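# Put a tray bottle upright into the crate's empty slot

## Task

Take one bottle from the tray and leave it standing upright in the slot of the crate that is still empty. The crate and the tray must end neither tilted nor shifted from where they were. The bottle must stay in place on its own, not because the robot is holding it. Anything the robot is still touching at the end must not drop by more than roughly a fingernail's thickness once released. Nothing may be put or knocked off the table.

## Robot and tools

Robot: two 7-joint arms, left_arm and right_arm, each ending in a parallel two-finger gripper. Arm names do not match image sides. Mounting plates under the bases and the metal frame behind them, if present, are fixed obstacles; a plate and its side of the frame count as part of that arm in any "too close" message.

Frame: a single scene frame. Origin on the table surface midway between the arms, +x pointing out over the table, +z up, left_arm sits toward +y. Positions are in metres, orientations are quaternions written w first (qw, qx, qy, qz). Printed hand positions can be slightly off, more so at long reach. On each gripper, the fingers point along its own +z and separate along its own y. The reported end_effector_position lies between the pads when closed, about 2 cm short of the fingertips; closing pushes the tips about 10 mm further along +z.

Row layout (used by both moving tools): one flat list of 16 numbers covering both arms, even if only one moves: left_arm x, y, z, qw, qx, qy, qz, opening, then right_arm x, y, z, qw, qx, qy, qz, opening. x, y, z and the quaternion are an absolute pose for that gripper in the scene frame, not an offset. Opening is a scale from -1 (closed) to +1 (fully open, 0.084 m wide).

execute_actions(actions): actions is a list of actions; each action is a list of 1 to 15 rows, each row lasting one control step of 1/30 s. If fewer than 15 rows are given, the final row is repeated to fill 15 steps. An empty list only reports state and images. A target more than 0.6 m away from the gripper's current position, measured along any of that gripper's own axes, gets the action refused for both arms; if the first action fails this against the last reported state, or any action is malformed, nothing runs at all. Every step, the controller clips the commanded pose to within 70 mm and 16 degrees of the measured pose, so far targets take several actions; after an action the arm stops at its last clipped pose. When position and orientation cannot both be met, position wins. To hold an orientation, repeat the same quaternion every row rather than copying the drifting reported one.

move(target, speed, blocking): target is one 16-number row as above, absolute poses. Each gripper travels in a straight line toward its pose, both paths finishing together, lasting 0.5 to 10 s (cut off at 10 s). speed is the path's top speed in m/s, 0.002 to 0.5, default 0.25; rotation is capped at twice that value in rad/s. Opening is applied at the start. Paths do not avoid obstacles or the other arm, and the real gripper can lag, drift, or overshoot the speed, notably with a nearly straight arm. Faster contact hits harder; aiming further beyond a contact presses harder. blocking=false returns after 0.5 s while motion continues; until a result shows the move ended, other moves and execute_actions are refused, so use wait or stop. The result adds a "move:" line giving how it ended (done, off_target, moving, held, fault) and limits that applied (paced = pose was clipped; held = a check blocked some steps, after which the arm may jump faster), plus each gripper's distance from its target. If only one arm is named, the other finished fine.

wait(seconds): 0 to 10 s; arms keep their last command, a running move continues, and it returns early when that move ends. stop(): brakes a running move; needs room, more when fast; fingers continue. zoom_image(camera, region): camera is cam_high, cam_low, cam_left_wrist or cam_right_wrist (each 672x504); region [x0, y0, x1, y1] in pixels from the top-left, at most 504x504. finished_scene(scene): ends the current scene irreversibly and reports success; the goal must already hold stably.

Results: a state line per arm with gripper position, quaternion, linear and angular velocity, grip_measured (actual finger opening on the same -1..1 scale), "Hand target" lines (the pose the controller now drives toward), images from the four cameras in the order listed, and warnings such as "pose unreachable" (clearance check altered or blocked that arm's command), MOTOR HOT (from 65 °C) or OVER-TEMPERATURE FAULT (at 80 °C the arm is braked until cool).

Gripping: to hold something, keep commanding an opening clearly below grip_measured; the larger the gap, the harder the squeeze (about 24 N per pad max for objects up to about 6 cm). Closing fast can squeeze harder, sometimes forcing the fingers open. Commanding exactly grip_measured still presses lightly on parts up to about 6 cm wide; wider ones may slip.

Joint ranges (rad): waist and both rolls ±6.283, shoulder -2.059 to 2.094, elbow -0.192 to 3.927, wrist pitch -1.693 to 3.142. Load limits (N m): waist 44, shoulder 44, upper arm roll 26.4, elbow 26.4, forearm roll 26.4, wrist pitch 17.6, wrist roll 17.6; carried weight counts. Reaching a load limit triggers a torque fault: the arm backs off, holds 10 s and drops the rest of the call. Joints accelerate to at most 3.14 rad/s over 0.16 s and move together.

The robot holds the last command while you think. To keep an idle arm still, resend its last reported pose and wanted opening in every call. Avoid arm-to-arm collisions, fast slams, hard pressing on the crate or tray, dropping or tipping the bottle, and anything leaving the table. Occasional external tugs on held parts or nudges to loose objects may occur. Release the bottle fully before finishing so it stands unaided.

Each tool is called after "Request:" as name([rows], argument=value, ...), one row to a line, values as JSON.

## Session

Request:
execute_actions(actions=[])

Scene clock: 0.00 s.
left_arm: end_effector_position=(+0.2192, +0.4207, +0.3160) grip_measured=+1.00 end_effector_quat_wxyz=(+0.364, +0.151, +0.912, -0.113) end_effector_velocity=(-0.000, +0.000, -0.000) end_effector_angular_velocity=(+0.000, -0.000, -0.001) | right_arm: end_effector_position=(+0.4276, -0.5871, +0.2582) grip_measured=+1.00 end_effector_quat_wxyz=(-0.024, +0.924, -0.379, -0.039) end_effector_velocity=(+0.000, +0.000, +0.001) end_effector_angular_velocity=(-0.001, -0.002, +0.001)
Joint positions: left_arm=[ 0.897 -0.948  0.12   0.462 -0.689  1.456 -1.591  0.084] | right_arm=[-0.434  0.022 -0.006  1.246  0.037  1.309  0.224  0.084]
Joint velocities: left_arm=[ 0.     0.001  0.    -0.     0.     0.     0.002 -0.   ] | right_arm=[ 0.001 -0.002  0.001  0.001  0.     0.     0.     0.   ]
Hand target (left_arm): +0.219, +0.421, +0.316; +0.364, +0.151, +0.912, -0.113
Hand target (right_arm): +0.428, -0.587, +0.258; -0.024, +0.924, -0.379, -0.039

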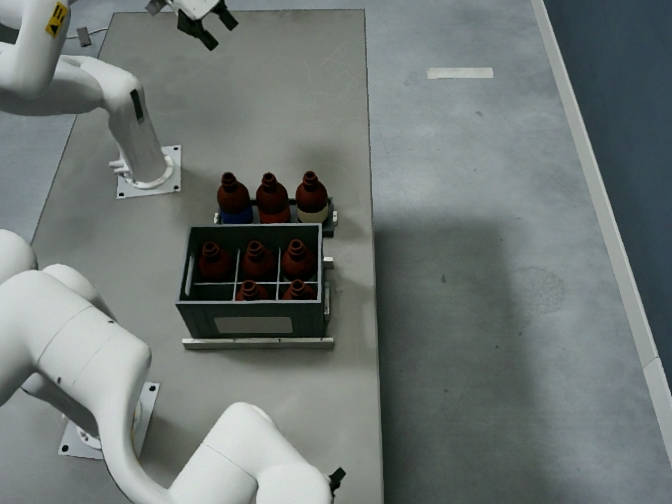

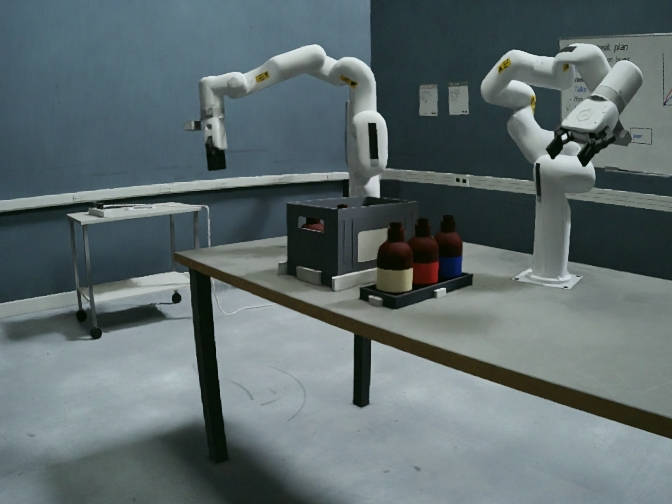

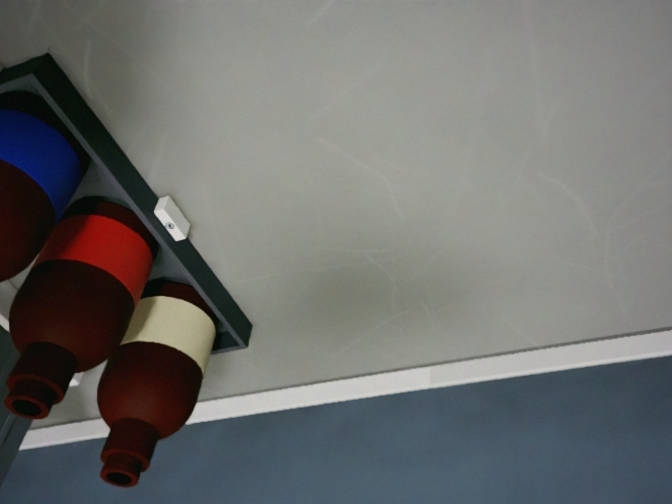

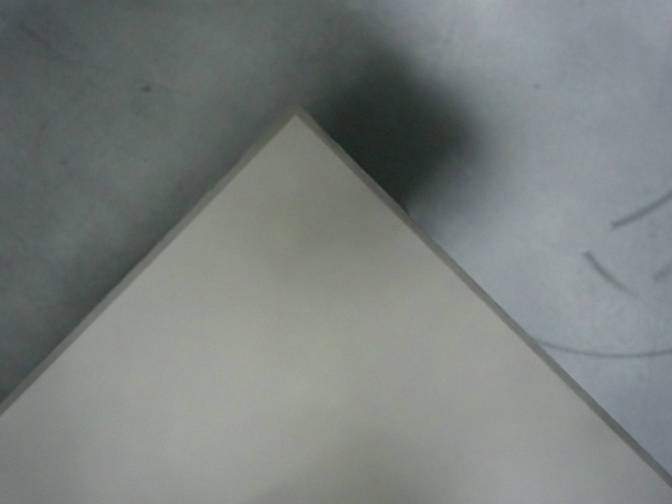

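Request:
move(target=[0.3,0.2,0.4,0,0.7071,0.7071,0,1,0.4276,-0.5871,0.2582,-0.024,0.924,-0.379,-0.039,1], speed=0.4)

Request:
move(target=[0.3,0.1,0.4,0,0.7071,0.7071,0,1,0.4276,-0.5871,0.2582,-0.024,0.924,-0.379,-0.039,1])

Scene clock: 3.80 s.
left_arm: end_effector_position=(+0.3008, +0.2006, +0.4001) grip_measured=+1.00 end_effector_quat_wxyz=(+0.001, +0.707, +0.707, -0.000) end_effector_velocity=(+0.001, -0.003, +0.001) end_effector_angular_velocity=(+0.007, +0.004, -0.009) | right_arm: end_effector_position=(+0.4276, -0.5871, +0.2582) grip_measured=+1.00 end_effector_quat_wxyz=(-0.024, +0.924, -0.379, -0.039) end_effector_velocity=(+0.000, -0.000, +0.000) end_effector_angular_velocity=(-0.001, -0.001, -0.000)
Joint positions: left_arm=[ 0.53  -0.657 -0.6    1.174 -0.359  1.729 -1.441  0.084] | right_arm=[-0.434  0.021 -0.006  1.245  0.037  1.308  0.224  0.084]
Joint velocities: left_arm=[ 0.     0.008 -0.011  0.011  0.006  0.004 -0.003  0.   ] | right_arm=[-0.001 -0.     0.     0.     0.    -0.     0.    -0.   ]
Hand target (left_arm): +0.301, +0.200, +0.400; +0.001, +0.707, +0.707, -0.000
Hand target (right_arm): +0.428, -0.587, +0.258; -0.024, +0.924, -0.379, -0.039
Off the commanded pose (left_arm): 0.001 m, 0 deg.
Off the commanded pose (right_arm): 0.000 m, 0 deg.
move: done

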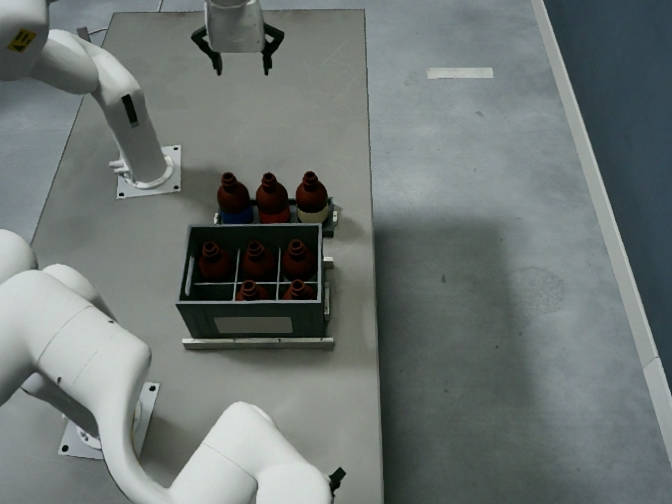

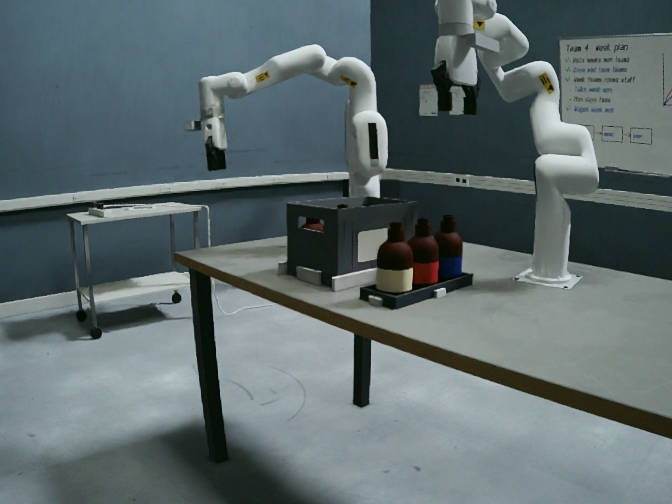

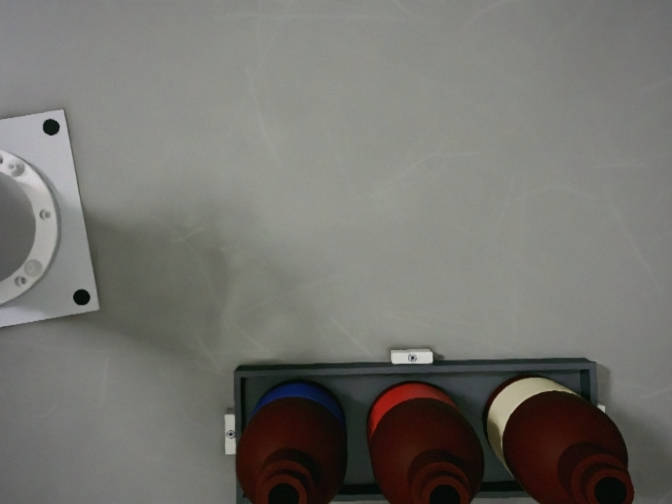

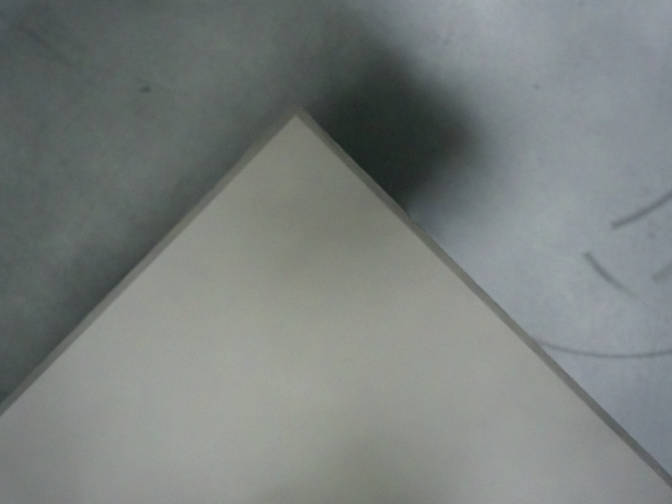

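Scene clock: 4.80 s.
left_arm: end_effector_position=(+0.3004, +0.1004, +0.4000) grip_measured=+1.00 end_effector_quat_wxyz=(+0.000, +0.707, +0.707, -0.000) end_effector_velocity=(-0.000, -0.003, -0.000) end_effector_angular_velocity=(+0.002, +0.001, -0.003) | right_arm: end_effector_position=(+0.4276, -0.5871, +0.2582) grip_measured=+1.00 end_effector_quat_wxyz=(-0.024, +0.924, -0.379, -0.039) end_effector_velocity=(+0.000, +0.000, +0.000) end_effector_angular_velocity=(+0.000, +0.000, +0.001)
Joint positions: left_arm=[ 0.522 -0.63  -0.799  1.285 -0.443  1.738 -1.665  0.084] | right_arm=[-0.434  0.021 -0.006  1.245  0.037  1.308  0.224  0.084]
Joint velocities: left_arm=[ 0.001  0.003 -0.008  0.005 -0.     0.    -0.005 -0.   ] | right_arm=[0.    0.    0.    0.001 0.    0.001 0.    0.   ]
Hand target (left_arm): +0.300, +0.100, +0.400; +0.000, +0.707, +0.707, +0.000
Hand target (right_arm): +0.428, -0.587, +0.258; -0.024, +0.924, -0.379, -0.039
Off the commanded pose (left_arm): 0.001 m, 0 deg.
Off the commanded pose (right_arm): 0.000 m, 0 deg.
move: done

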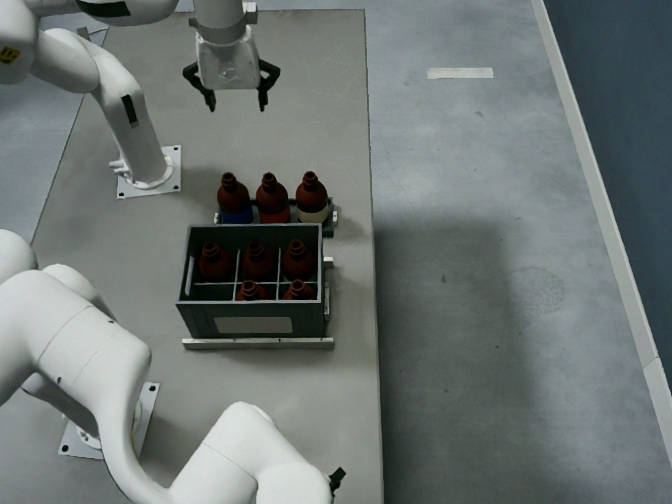

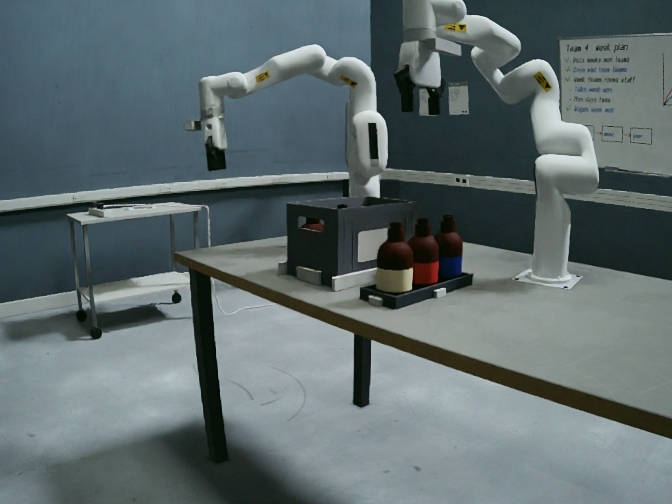

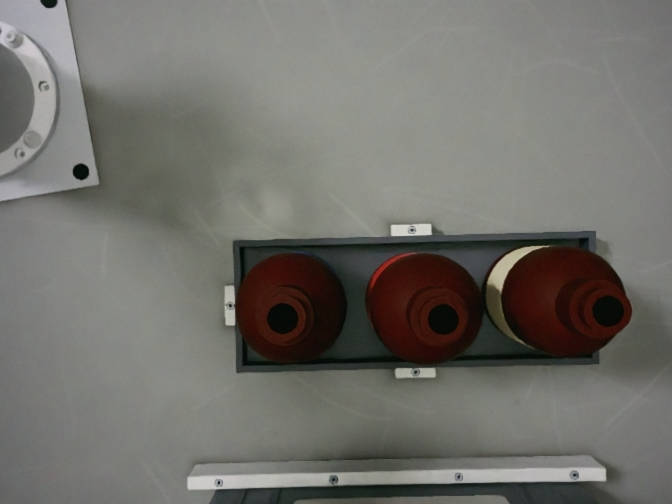

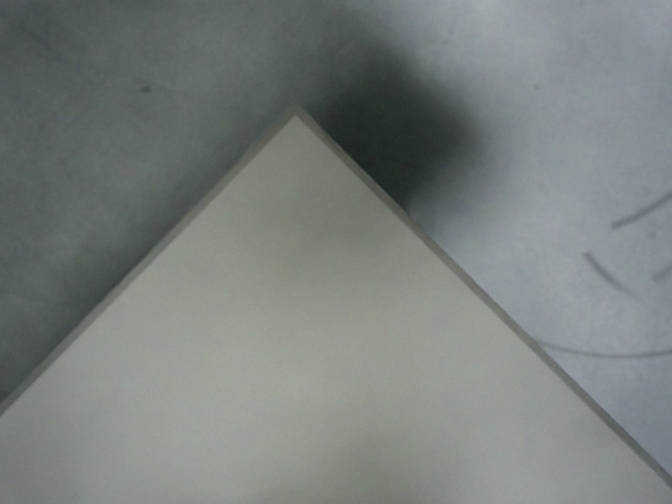

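Request:
move(target=[0.27,-0.13,0.4,0,0.7071,0.7071,0,1,0.4276,-0.5871,0.2582,-0.024,0.924,-0.379,-0.039,1])

Request:
move(target=[0.24,0.135,0.21,0,0.7071,0.7071,0,0.4,0.4276,-0.5871,0.2582,-0.024,0.924,-0.379,-0.039,1])

Scene clock: 7.20 s.
left_arm: end_effector_position=(+0.2708, -0.1300, +0.4000) grip_measured=+1.00 end_effector_quat_wxyz=(+0.001, +0.707, +0.707, -0.000) end_effector_velocity=(-0.000, -0.002, +0.001) end_effector_angular_velocity=(+0.007, +0.007, -0.001) | right_arm: end_effector_position=(+0.4276, -0.5871, +0.2582) grip_measured=+1.00 end_effector_quat_wxyz=(-0.024, +0.924, -0.379, -0.039) end_effector_velocity=(+0.000, +0.000, -0.000) end_effector_angular_velocity=(+0.000, +0.000, +0.000)
Joint positions: left_arm=[ 0.934 -0.554 -1.56   1.811 -0.569  1.778 -2.172  0.084] | right_arm=[-0.434  0.021 -0.006  1.245  0.037  1.308  0.224  0.084]
Joint velocities: left_arm=[ 0.029 -0.005 -0.021  0.024 -0.005  0.018 -0.002 -0.   ] | right_arm=[ 0.  0. -0. -0. -0.  0.  0. -0.]
Hand target (left_arm): +0.271, -0.130, +0.400; +0.000, +0.707, +0.707, -0.000
Hand target (right_arm): +0.428, -0.587, +0.258; -0.024, +0.924, -0.379, -0.039
Off the commanded pose (left_arm): 0.001 m, 0 deg.
Off the commanded pose (right_arm): 0.000 m, 0 deg.
move: done

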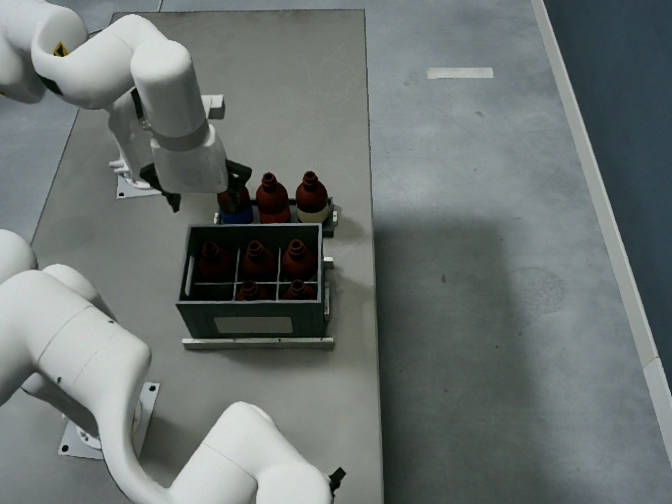

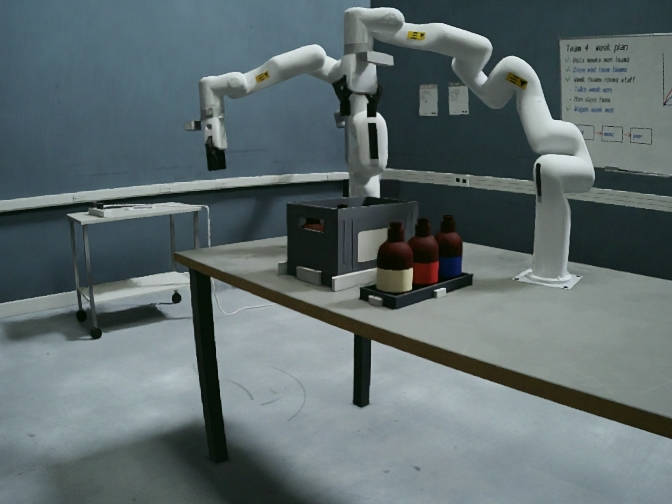

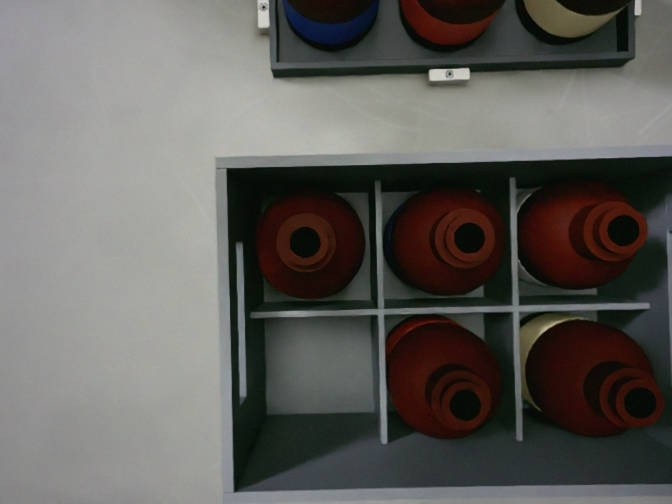

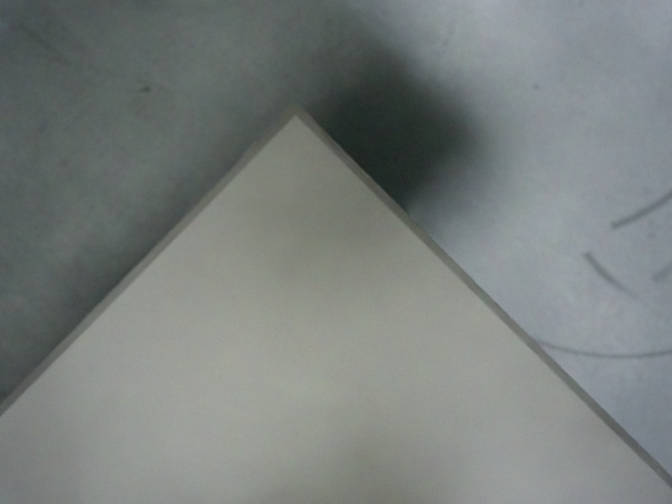

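Scene clock: 9.10 s.
left_arm: end_effector_position=(+0.2392, +0.1347, +0.2103) grip_measured=+0.39 end_effector_quat_wxyz=(-0.000, +0.707, +0.707, +0.000) end_effector_velocity=(-0.000, +0.003, -0.002) end_effector_angular_velocity=(-0.001, +0.000, +0.002) | right_arm: end_effector_position=(+0.4276, -0.5871, +0.2582) grip_measured=+1.00 end_effector_quat_wxyz=(-0.024, +0.924, -0.379, -0.039) end_effector_velocity=(-0.001, -0.000, -0.000) end_effector_angular_velocity=(+0.000, +0.000, -0.001)
Joint positions: left_arm=[ 0.24  -0.898 -0.776  0.56  -0.598  1.337 -1.567  0.061] | right_arm=[-0.434  0.021 -0.006  1.245  0.037  1.308  0.224  0.084]
Joint velocities: left_arm=[-0.001 -0.003  0.003 -0.01  -0.001 -0.004  0.005 -0.   ] | right_arm=[-0.001 -0.001 -0.    -0.002 -0.    -0.    -0.    -0.   ]
Hand target (left_arm): +0.239, +0.135, +0.210; -0.000, +0.707, +0.707, +0.000
Hand target (right_arm): +0.428, -0.587, +0.258; -0.024, +0.924, -0.379, -0.039
Off the commanded pose (left_arm): 0.001 m, 0 deg.
Off the commanded pose (right_arm): 0.000 m, 0 deg.
move: done

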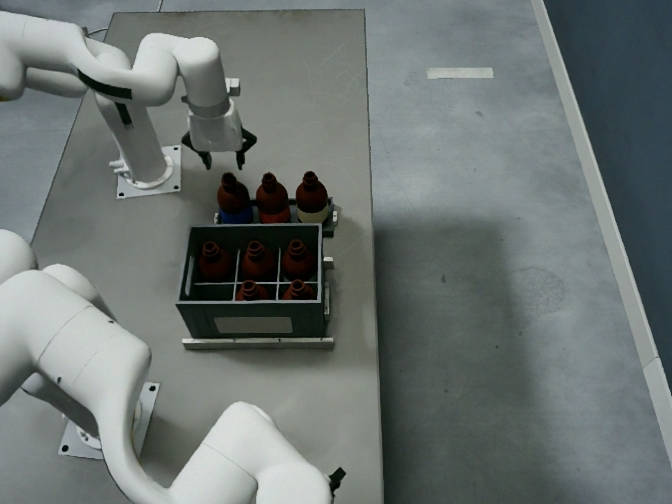

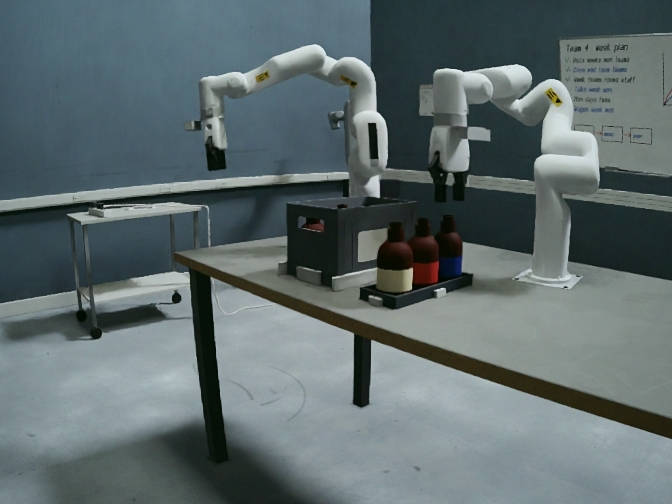

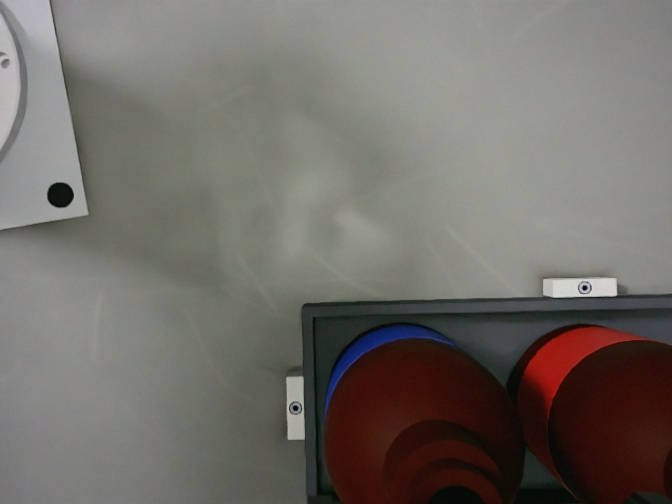

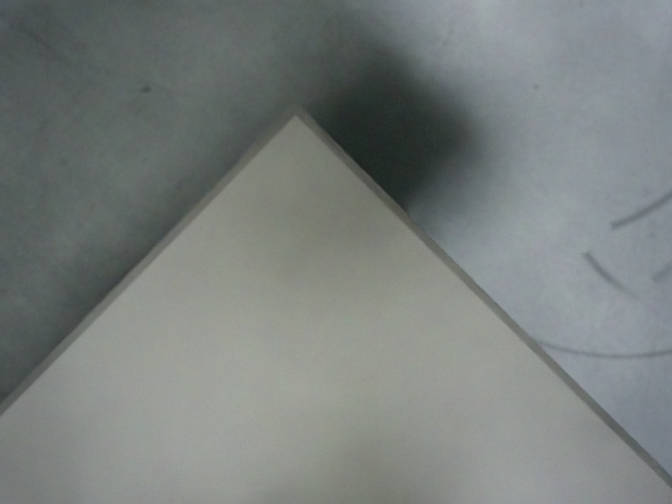

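Request:
move(target=[0.24,0.135,0.153,0,0.7071,0.7071,0,0.4,0.4276,-0.5871,0.2582,-0.024,0.924,-0.379,-0.039,1], speed=0.1)

Request:
zoom_image(camera="cam_low", region=[370,150,510,270])

Request:
zoom_image(camera="cam_high", region=[170,130,310,240])

Scene clock: 10.87 s.
left_arm: end_effector_position=(+0.2400, +0.1350, +0.1534) grip_measured=+0.39 end_effector_quat_wxyz=(+0.000, +0.707, +0.707, +0.000) end_effector_velocity=(+0.000, -0.000, -0.003) end_effector_angular_velocity=(+0.000, +0.001, +0.002) | right_arm: end_effector_position=(+0.4276, -0.5871, +0.2582) grip_measured=+1.00 end_effector_quat_wxyz=(-0.024, +0.924, -0.379, -0.039) end_effector_velocity=(+0.000, +0.000, +0.000) end_effector_angular_velocity=(-0.000, -0.000, +0.001)
Joint positions: left_arm=[ 0.243 -0.844 -0.898  0.447 -0.691  1.162 -1.55   0.061] | right_arm=[-0.434  0.021 -0.006  1.245  0.037  1.308  0.224  0.084]
Joint velocities: left_arm=[ 0.002  0.005 -0.008 -0.003 -0.004 -0.009 -0.001 -0.   ] | right_arm=[ 0.     0.     0.     0.001 -0.    -0.    -0.     0.   ]
Hand target (left_arm): +0.240, +0.135, +0.153; +0.000, +0.707, +0.707, -0.000
Hand target (right_arm): +0.428, -0.587, +0.258; -0.024, +0.924, -0.379, -0.039
Off the commanded pose (left_arm): 0.000 m, 0 deg.
Off the commanded pose (right_arm): 0.000 m, 0 deg.
move: done

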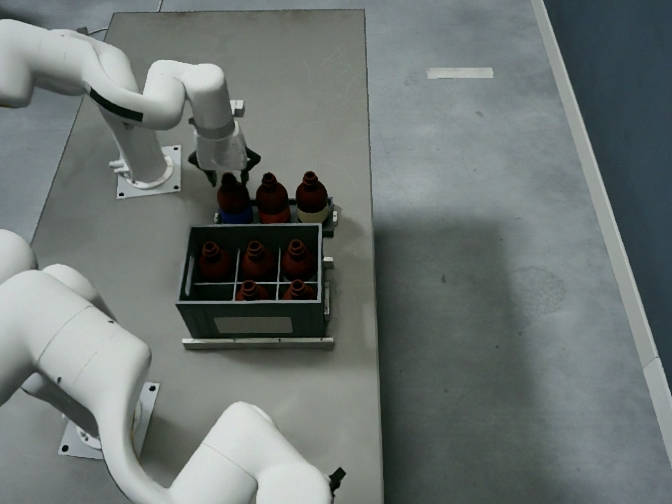

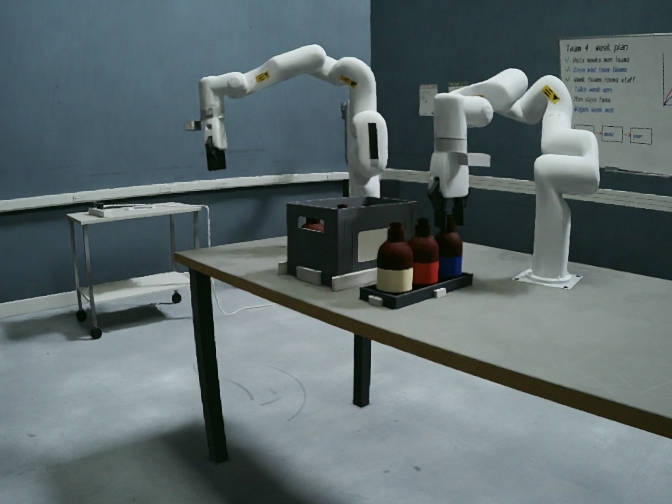

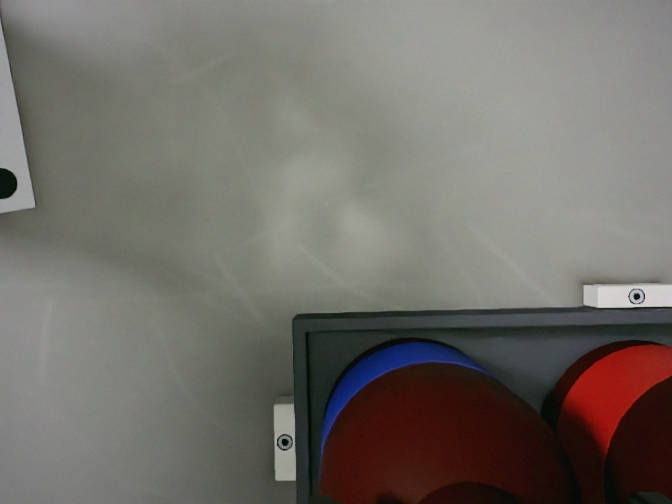

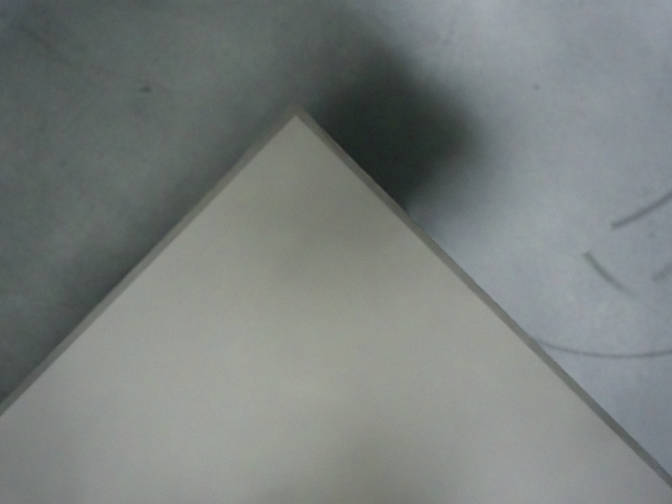

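Region (370, 150, 510, 270) of cam_low's 672x504 image, scaled by 3.600, with more detail than that image has; it fills the top 432 rows of this view, and the rest is white.

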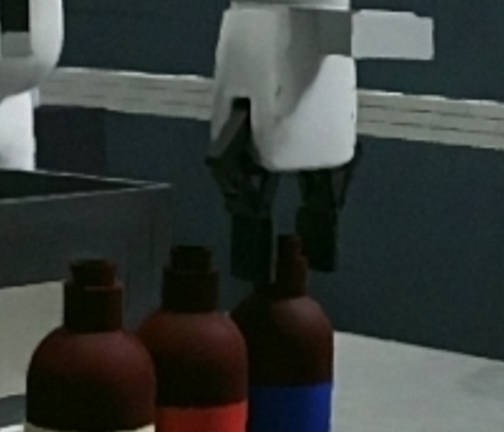

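Region (170, 130, 310, 240) of cam_high's 672x504 image, scaled by 3.600, with more detail than that image has; it fills the top 396 rows of this view, and the rest is white.

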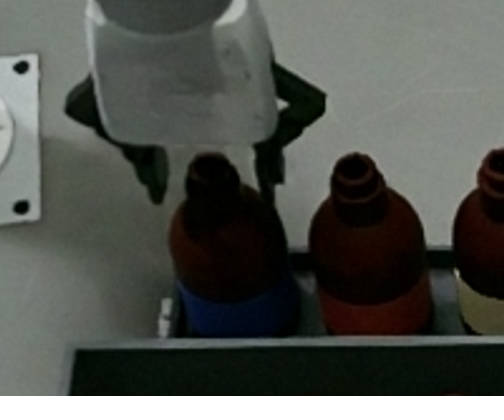

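Request:
execute_actions([
  [[0.237,0.131,0.147,0,0.7071,0.7071,0,0.1,0.4276,-0.5871,0.2582,-0.024,0.924,-0.379,-0.039,1]],
  [[0.237,0.131,0.147,0,0.7071,0.7071,0,-0.7,0.4276,-0.5871,0.2582,-0.024,0.924,-0.379,-0.039,1]],
  [[0.237,0.131,0.147,0,0.7071,0.7071,0,-0.8,0.4276,-0.5871,0.2582,-0.024,0.924,-0.379,-0.039,1]],
])

Request:
move(target=[0.237,0.131,0.35,0,0.7071,0.7071,0,-0.8,0.4276,-0.5871,0.2582,-0.024,0.924,-0.379,-0.039,1], speed=0.2)

Scene clock: 13.77 s.
left_arm: end_effector_position=(+0.2371, +0.1310, +0.1471) grip_measured=-0.24 end_effector_quat_wxyz=(+0.000, +0.707, +0.707, +0.000) end_effector_velocity=(-0.000, -0.000, -0.000) end_effector_angular_velocity=(+0.001, +0.000, -0.001) | right_arm: end_effector_position=(+0.4276, -0.5871, +0.2582) grip_measured=+1.00 end_effector_quat_wxyz=(-0.024, +0.924, -0.379, -0.039) end_effector_velocity=(+0.000, -0.000, +0.001) end_effector_angular_velocity=(-0.001, -0.002, -0.001)
Joint positions: left_arm=[ 0.233 -0.842 -0.918  0.437 -0.708  1.146 -1.559  0.034] | right_arm=[-0.434  0.021 -0.006  1.245  0.037  1.308  0.224  0.084]
Joint velocities: left_arm=[-0.    -0.001 -0.001 -0.    -0.     0.    -0.     0.   ] | right_arm=[-0.    -0.    -0.     0.001  0.    -0.001  0.     0.   ]
Hand target (left_arm): +0.237, +0.131, +0.147; +0.000, +0.707, +0.707, -0.000
Hand target (right_arm): +0.428, -0.587, +0.258; -0.024, +0.924, -0.379, -0.039
Off the commanded pose (left_arm): 0.000 m, 0 deg.
Off the commanded pose (right_arm): 0.000 m, 0 deg.

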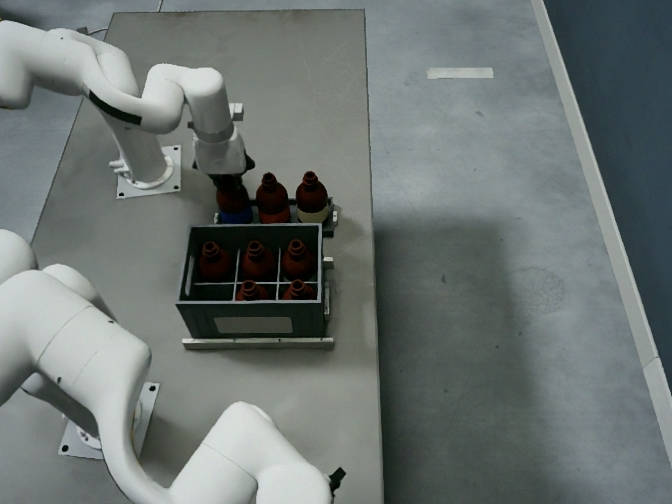

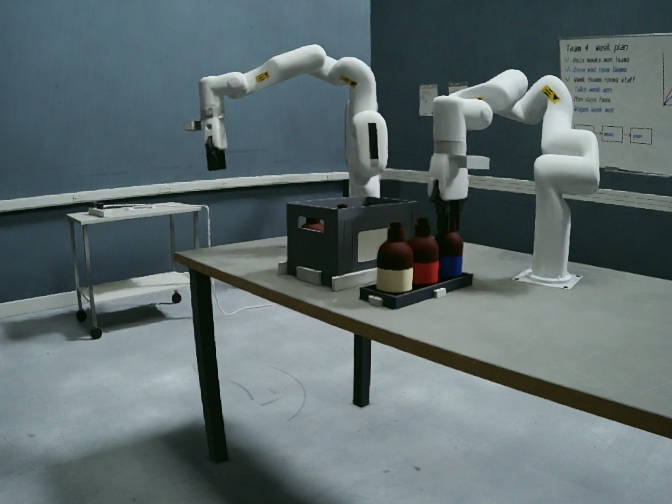

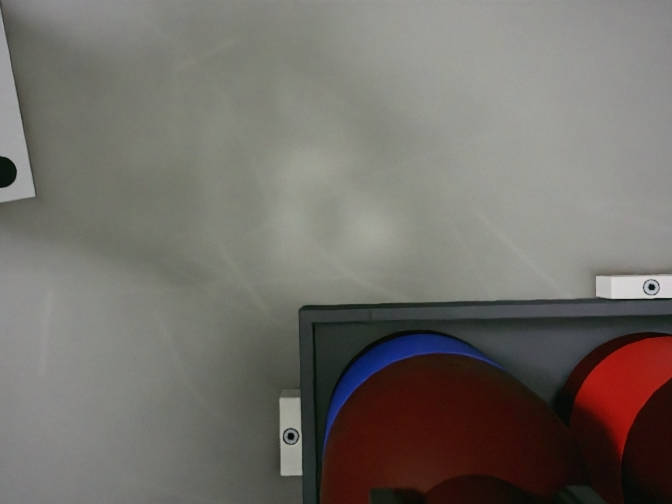

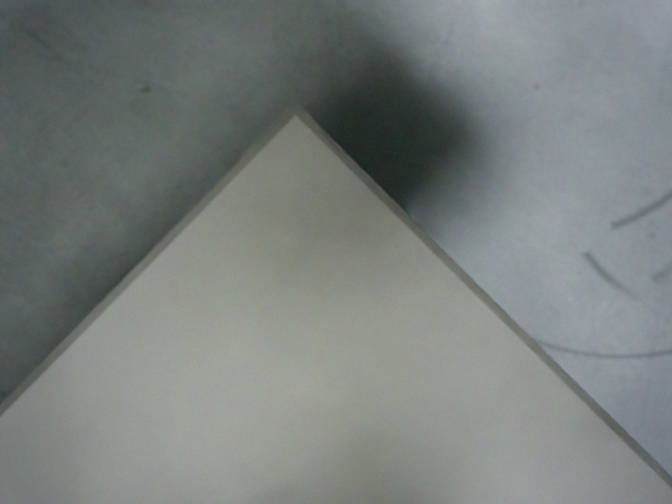

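Scene clock: 15.33 s.
left_arm: end_effector_position=(+0.2370, +0.1310, +0.3496) grip_measured=-0.24 end_effector_quat_wxyz=(-0.000, +0.707, +0.707, -0.000) end_effector_velocity=(+0.000, -0.000, +0.003) end_effector_angular_velocity=(-0.001, -0.002, -0.002) | right_arm: end_effector_position=(+0.4276, -0.5871, +0.2582) grip_measured=+1.00 end_effector_quat_wxyz=(-0.024, +0.924, -0.379, -0.039) end_effector_velocity=(-0.000, +0.000, -0.001) end_effector_angular_velocity=(+0.001, +0.002, +0.000)
Joint positions: left_arm=[ 0.27  -0.842 -0.6    0.943 -0.437  1.679 -1.623  0.034] | right_arm=[-0.434  0.021 -0.006  1.245  0.037  1.308  0.224  0.084]
Joint velocities: left_arm=[0.001 0.002 0.003 0.009 0.002 0.005 0.001 0.   ] | right_arm=[-0.     0.002  0.    -0.001  0.    -0.     0.     0.   ]
Hand target (left_arm): +0.237, +0.131, +0.350; +0.000, +0.707, +0.707, +0.000
Hand target (right_arm): +0.428, -0.587, +0.258; -0.024, +0.924, -0.379, -0.039
Off the commanded pose (left_arm): 0.000 m, 0 deg.
Off the commanded pose (right_arm): 0.000 m, 0 deg.
move: done

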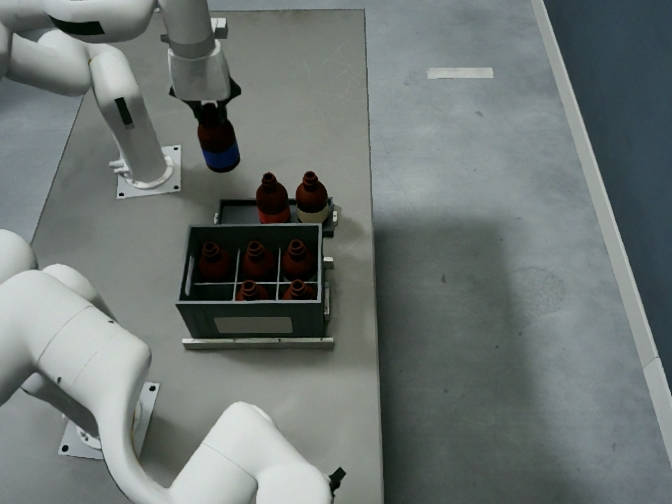

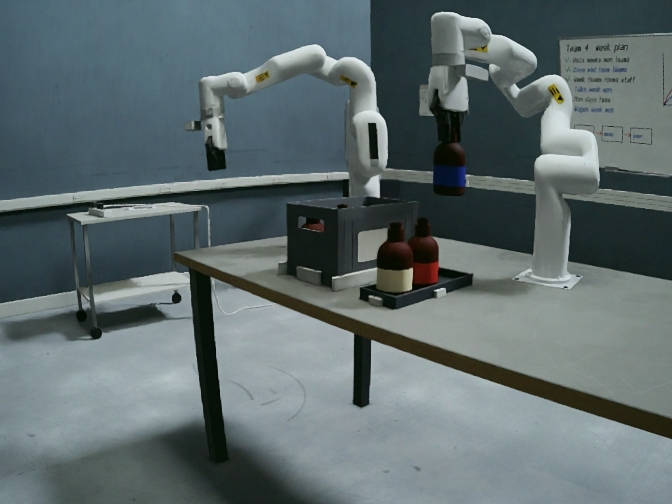

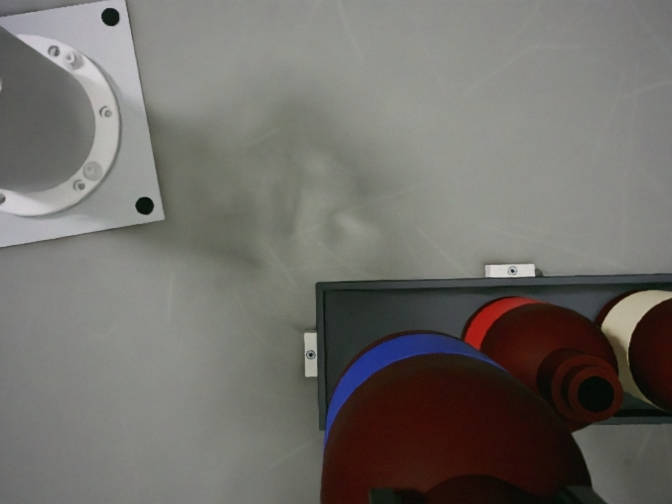

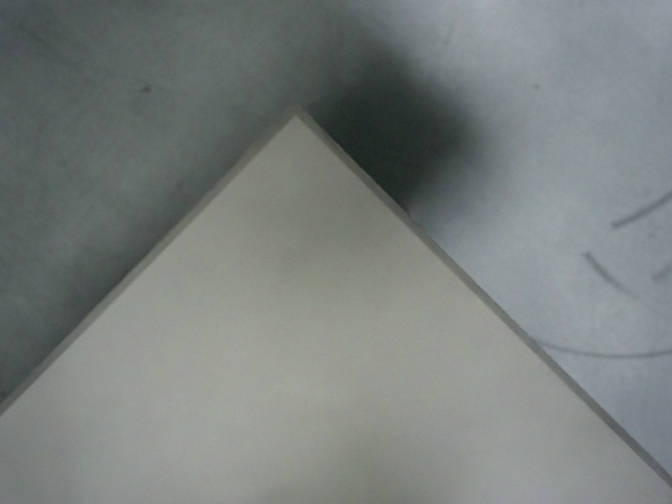

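Request:
move(target=[0.224,-0.141,0.35,0,0.7071,0.7071,0,-0.8,0.4276,-0.5871,0.2582,-0.024,0.924,-0.379,-0.039,1])

Request:
move(target=[0.224,-0.141,0.26,0,0.7071,0.7071,0,-0.8,0.4276,-0.5871,0.2582,-0.024,0.924,-0.379,-0.039,1], speed=0.1)

Scene clock: 17.93 s.
left_arm: end_effector_position=(+0.2248, -0.1410, +0.3500) grip_measured=-0.24 end_effector_quat_wxyz=(+0.001, +0.707, +0.707, -0.000) end_effector_velocity=(+0.000, -0.001, +0.000) end_effector_angular_velocity=(+0.005, +0.004, +0.001) | right_arm: end_effector_position=(+0.4276, -0.5871, +0.2582) grip_measured=+1.00 end_effector_quat_wxyz=(-0.024, +0.924, -0.379, -0.039) end_effector_velocity=(-0.000, -0.000, +0.000) end_effector_angular_velocity=(-0.000, -0.001, -0.001)
Joint positions: left_arm=[ 0.643 -0.58  -1.435  1.553 -0.576  1.629 -2.22   0.034] | right_arm=[-0.434  0.021 -0.006  1.245  0.037  1.308  0.224  0.084]
Joint velocities: left_arm=[ 0.02  -0.    -0.017  0.015  0.     0.01  -0.003  0.   ] | right_arm=[-0.001 -0.001 -0.     0.     0.    -0.    -0.     0.   ]
Hand target (left_arm): +0.225, -0.141, +0.350; +0.000, +0.707, +0.707, -0.000
Hand target (right_arm): +0.428, -0.587, +0.258; -0.024, +0.924, -0.379, -0.039
Off the commanded pose (left_arm): 0.001 m, 0 deg.
Off the commanded pose (right_arm): 0.000 m, 0 deg.
move: done

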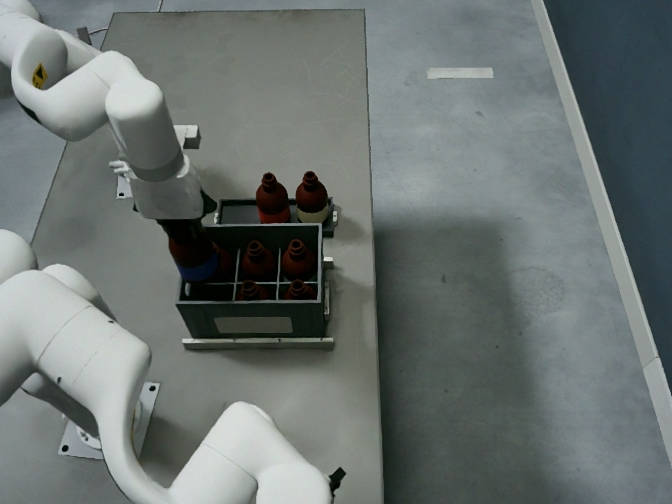

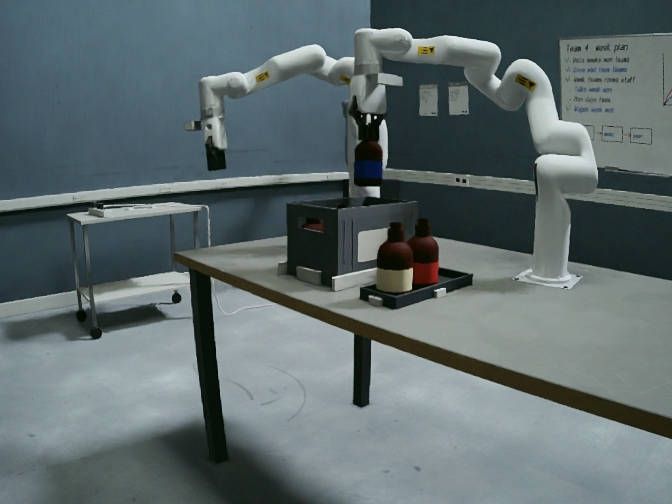

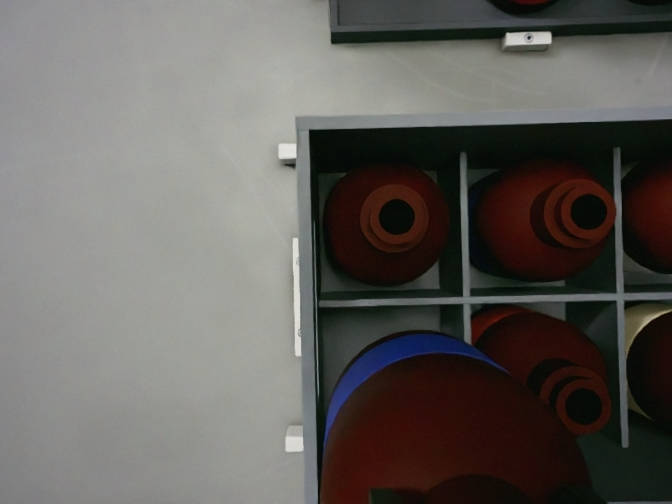

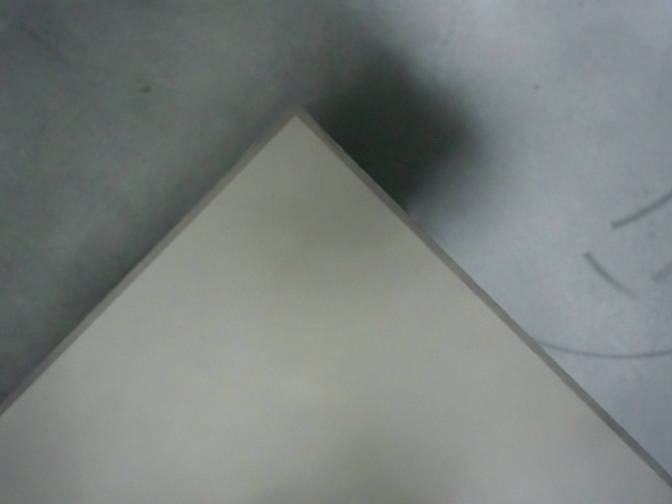

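Scene clock: 19.27 s.
left_arm: end_effector_position=(+0.2241, -0.1410, +0.2605) grip_measured=-0.24 end_effector_quat_wxyz=(+0.000, +0.707, +0.707, -0.000) end_effector_velocity=(-0.001, -0.001, -0.004) end_effector_angular_velocity=(+0.002, +0.002, -0.003) | right_arm: end_effector_position=(+0.4276, -0.5871, +0.2582) grip_measured=+1.00 end_effector_quat_wxyz=(-0.024, +0.924, -0.379, -0.039) end_effector_velocity=(+0.000, -0.000, +0.001) end_effector_angular_velocity=(-0.001, -0.002, +0.001)
Joint positions: left_arm=[ 0.586 -0.649 -1.474  1.306 -0.654  1.417 -2.163  0.034] | right_arm=[-0.434  0.021 -0.006  1.245  0.037  1.308  0.224  0.084]
Joint velocities: left_arm=[ 0.001 -0.002 -0.007 -0.006 -0.003 -0.006  0.002 -0.   ] | right_arm=[ 0.    -0.     0.     0.001 -0.    -0.001  0.    -0.   ]
Hand target (left_arm): +0.224, -0.141, +0.260; -0.000, +0.707, +0.707, +0.000
Hand target (right_arm): +0.428, -0.587, +0.258; -0.024, +0.924, -0.379, -0.039
Off the commanded pose (left_arm): 0.001 m, 0 deg.
Off the commanded pose (right_arm): 0.000 m, 0 deg.
move: done

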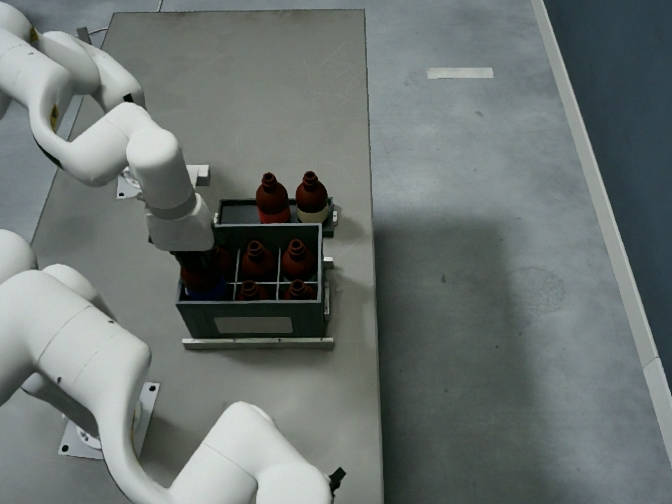

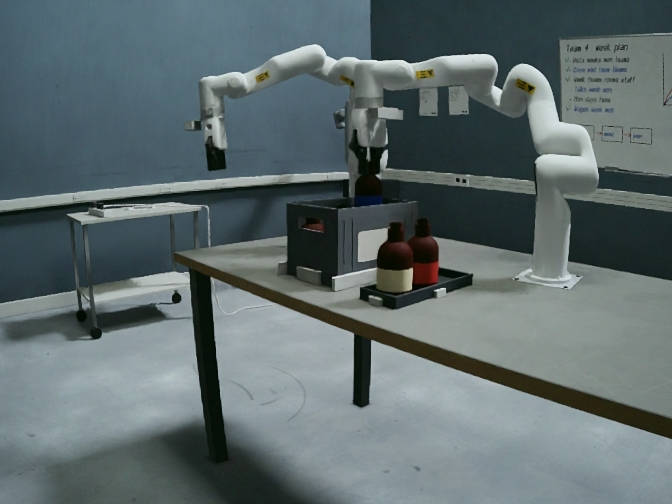

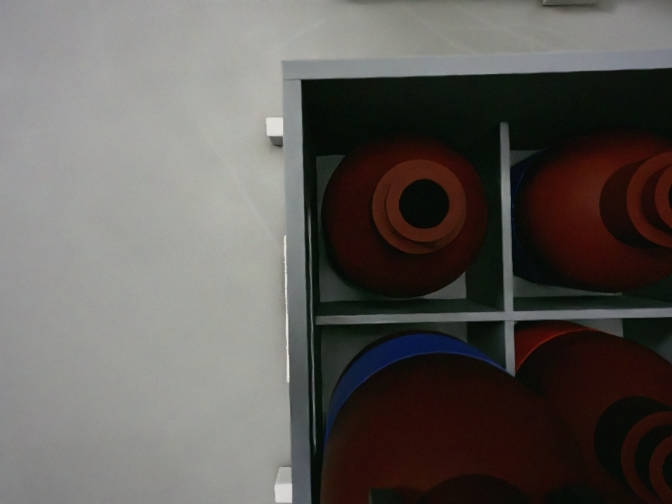

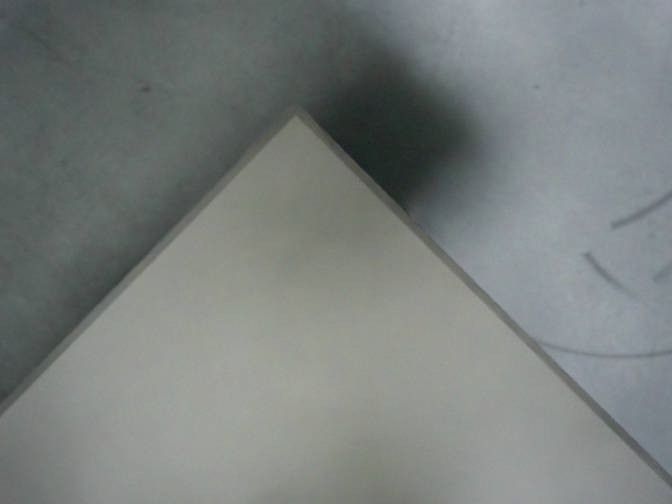

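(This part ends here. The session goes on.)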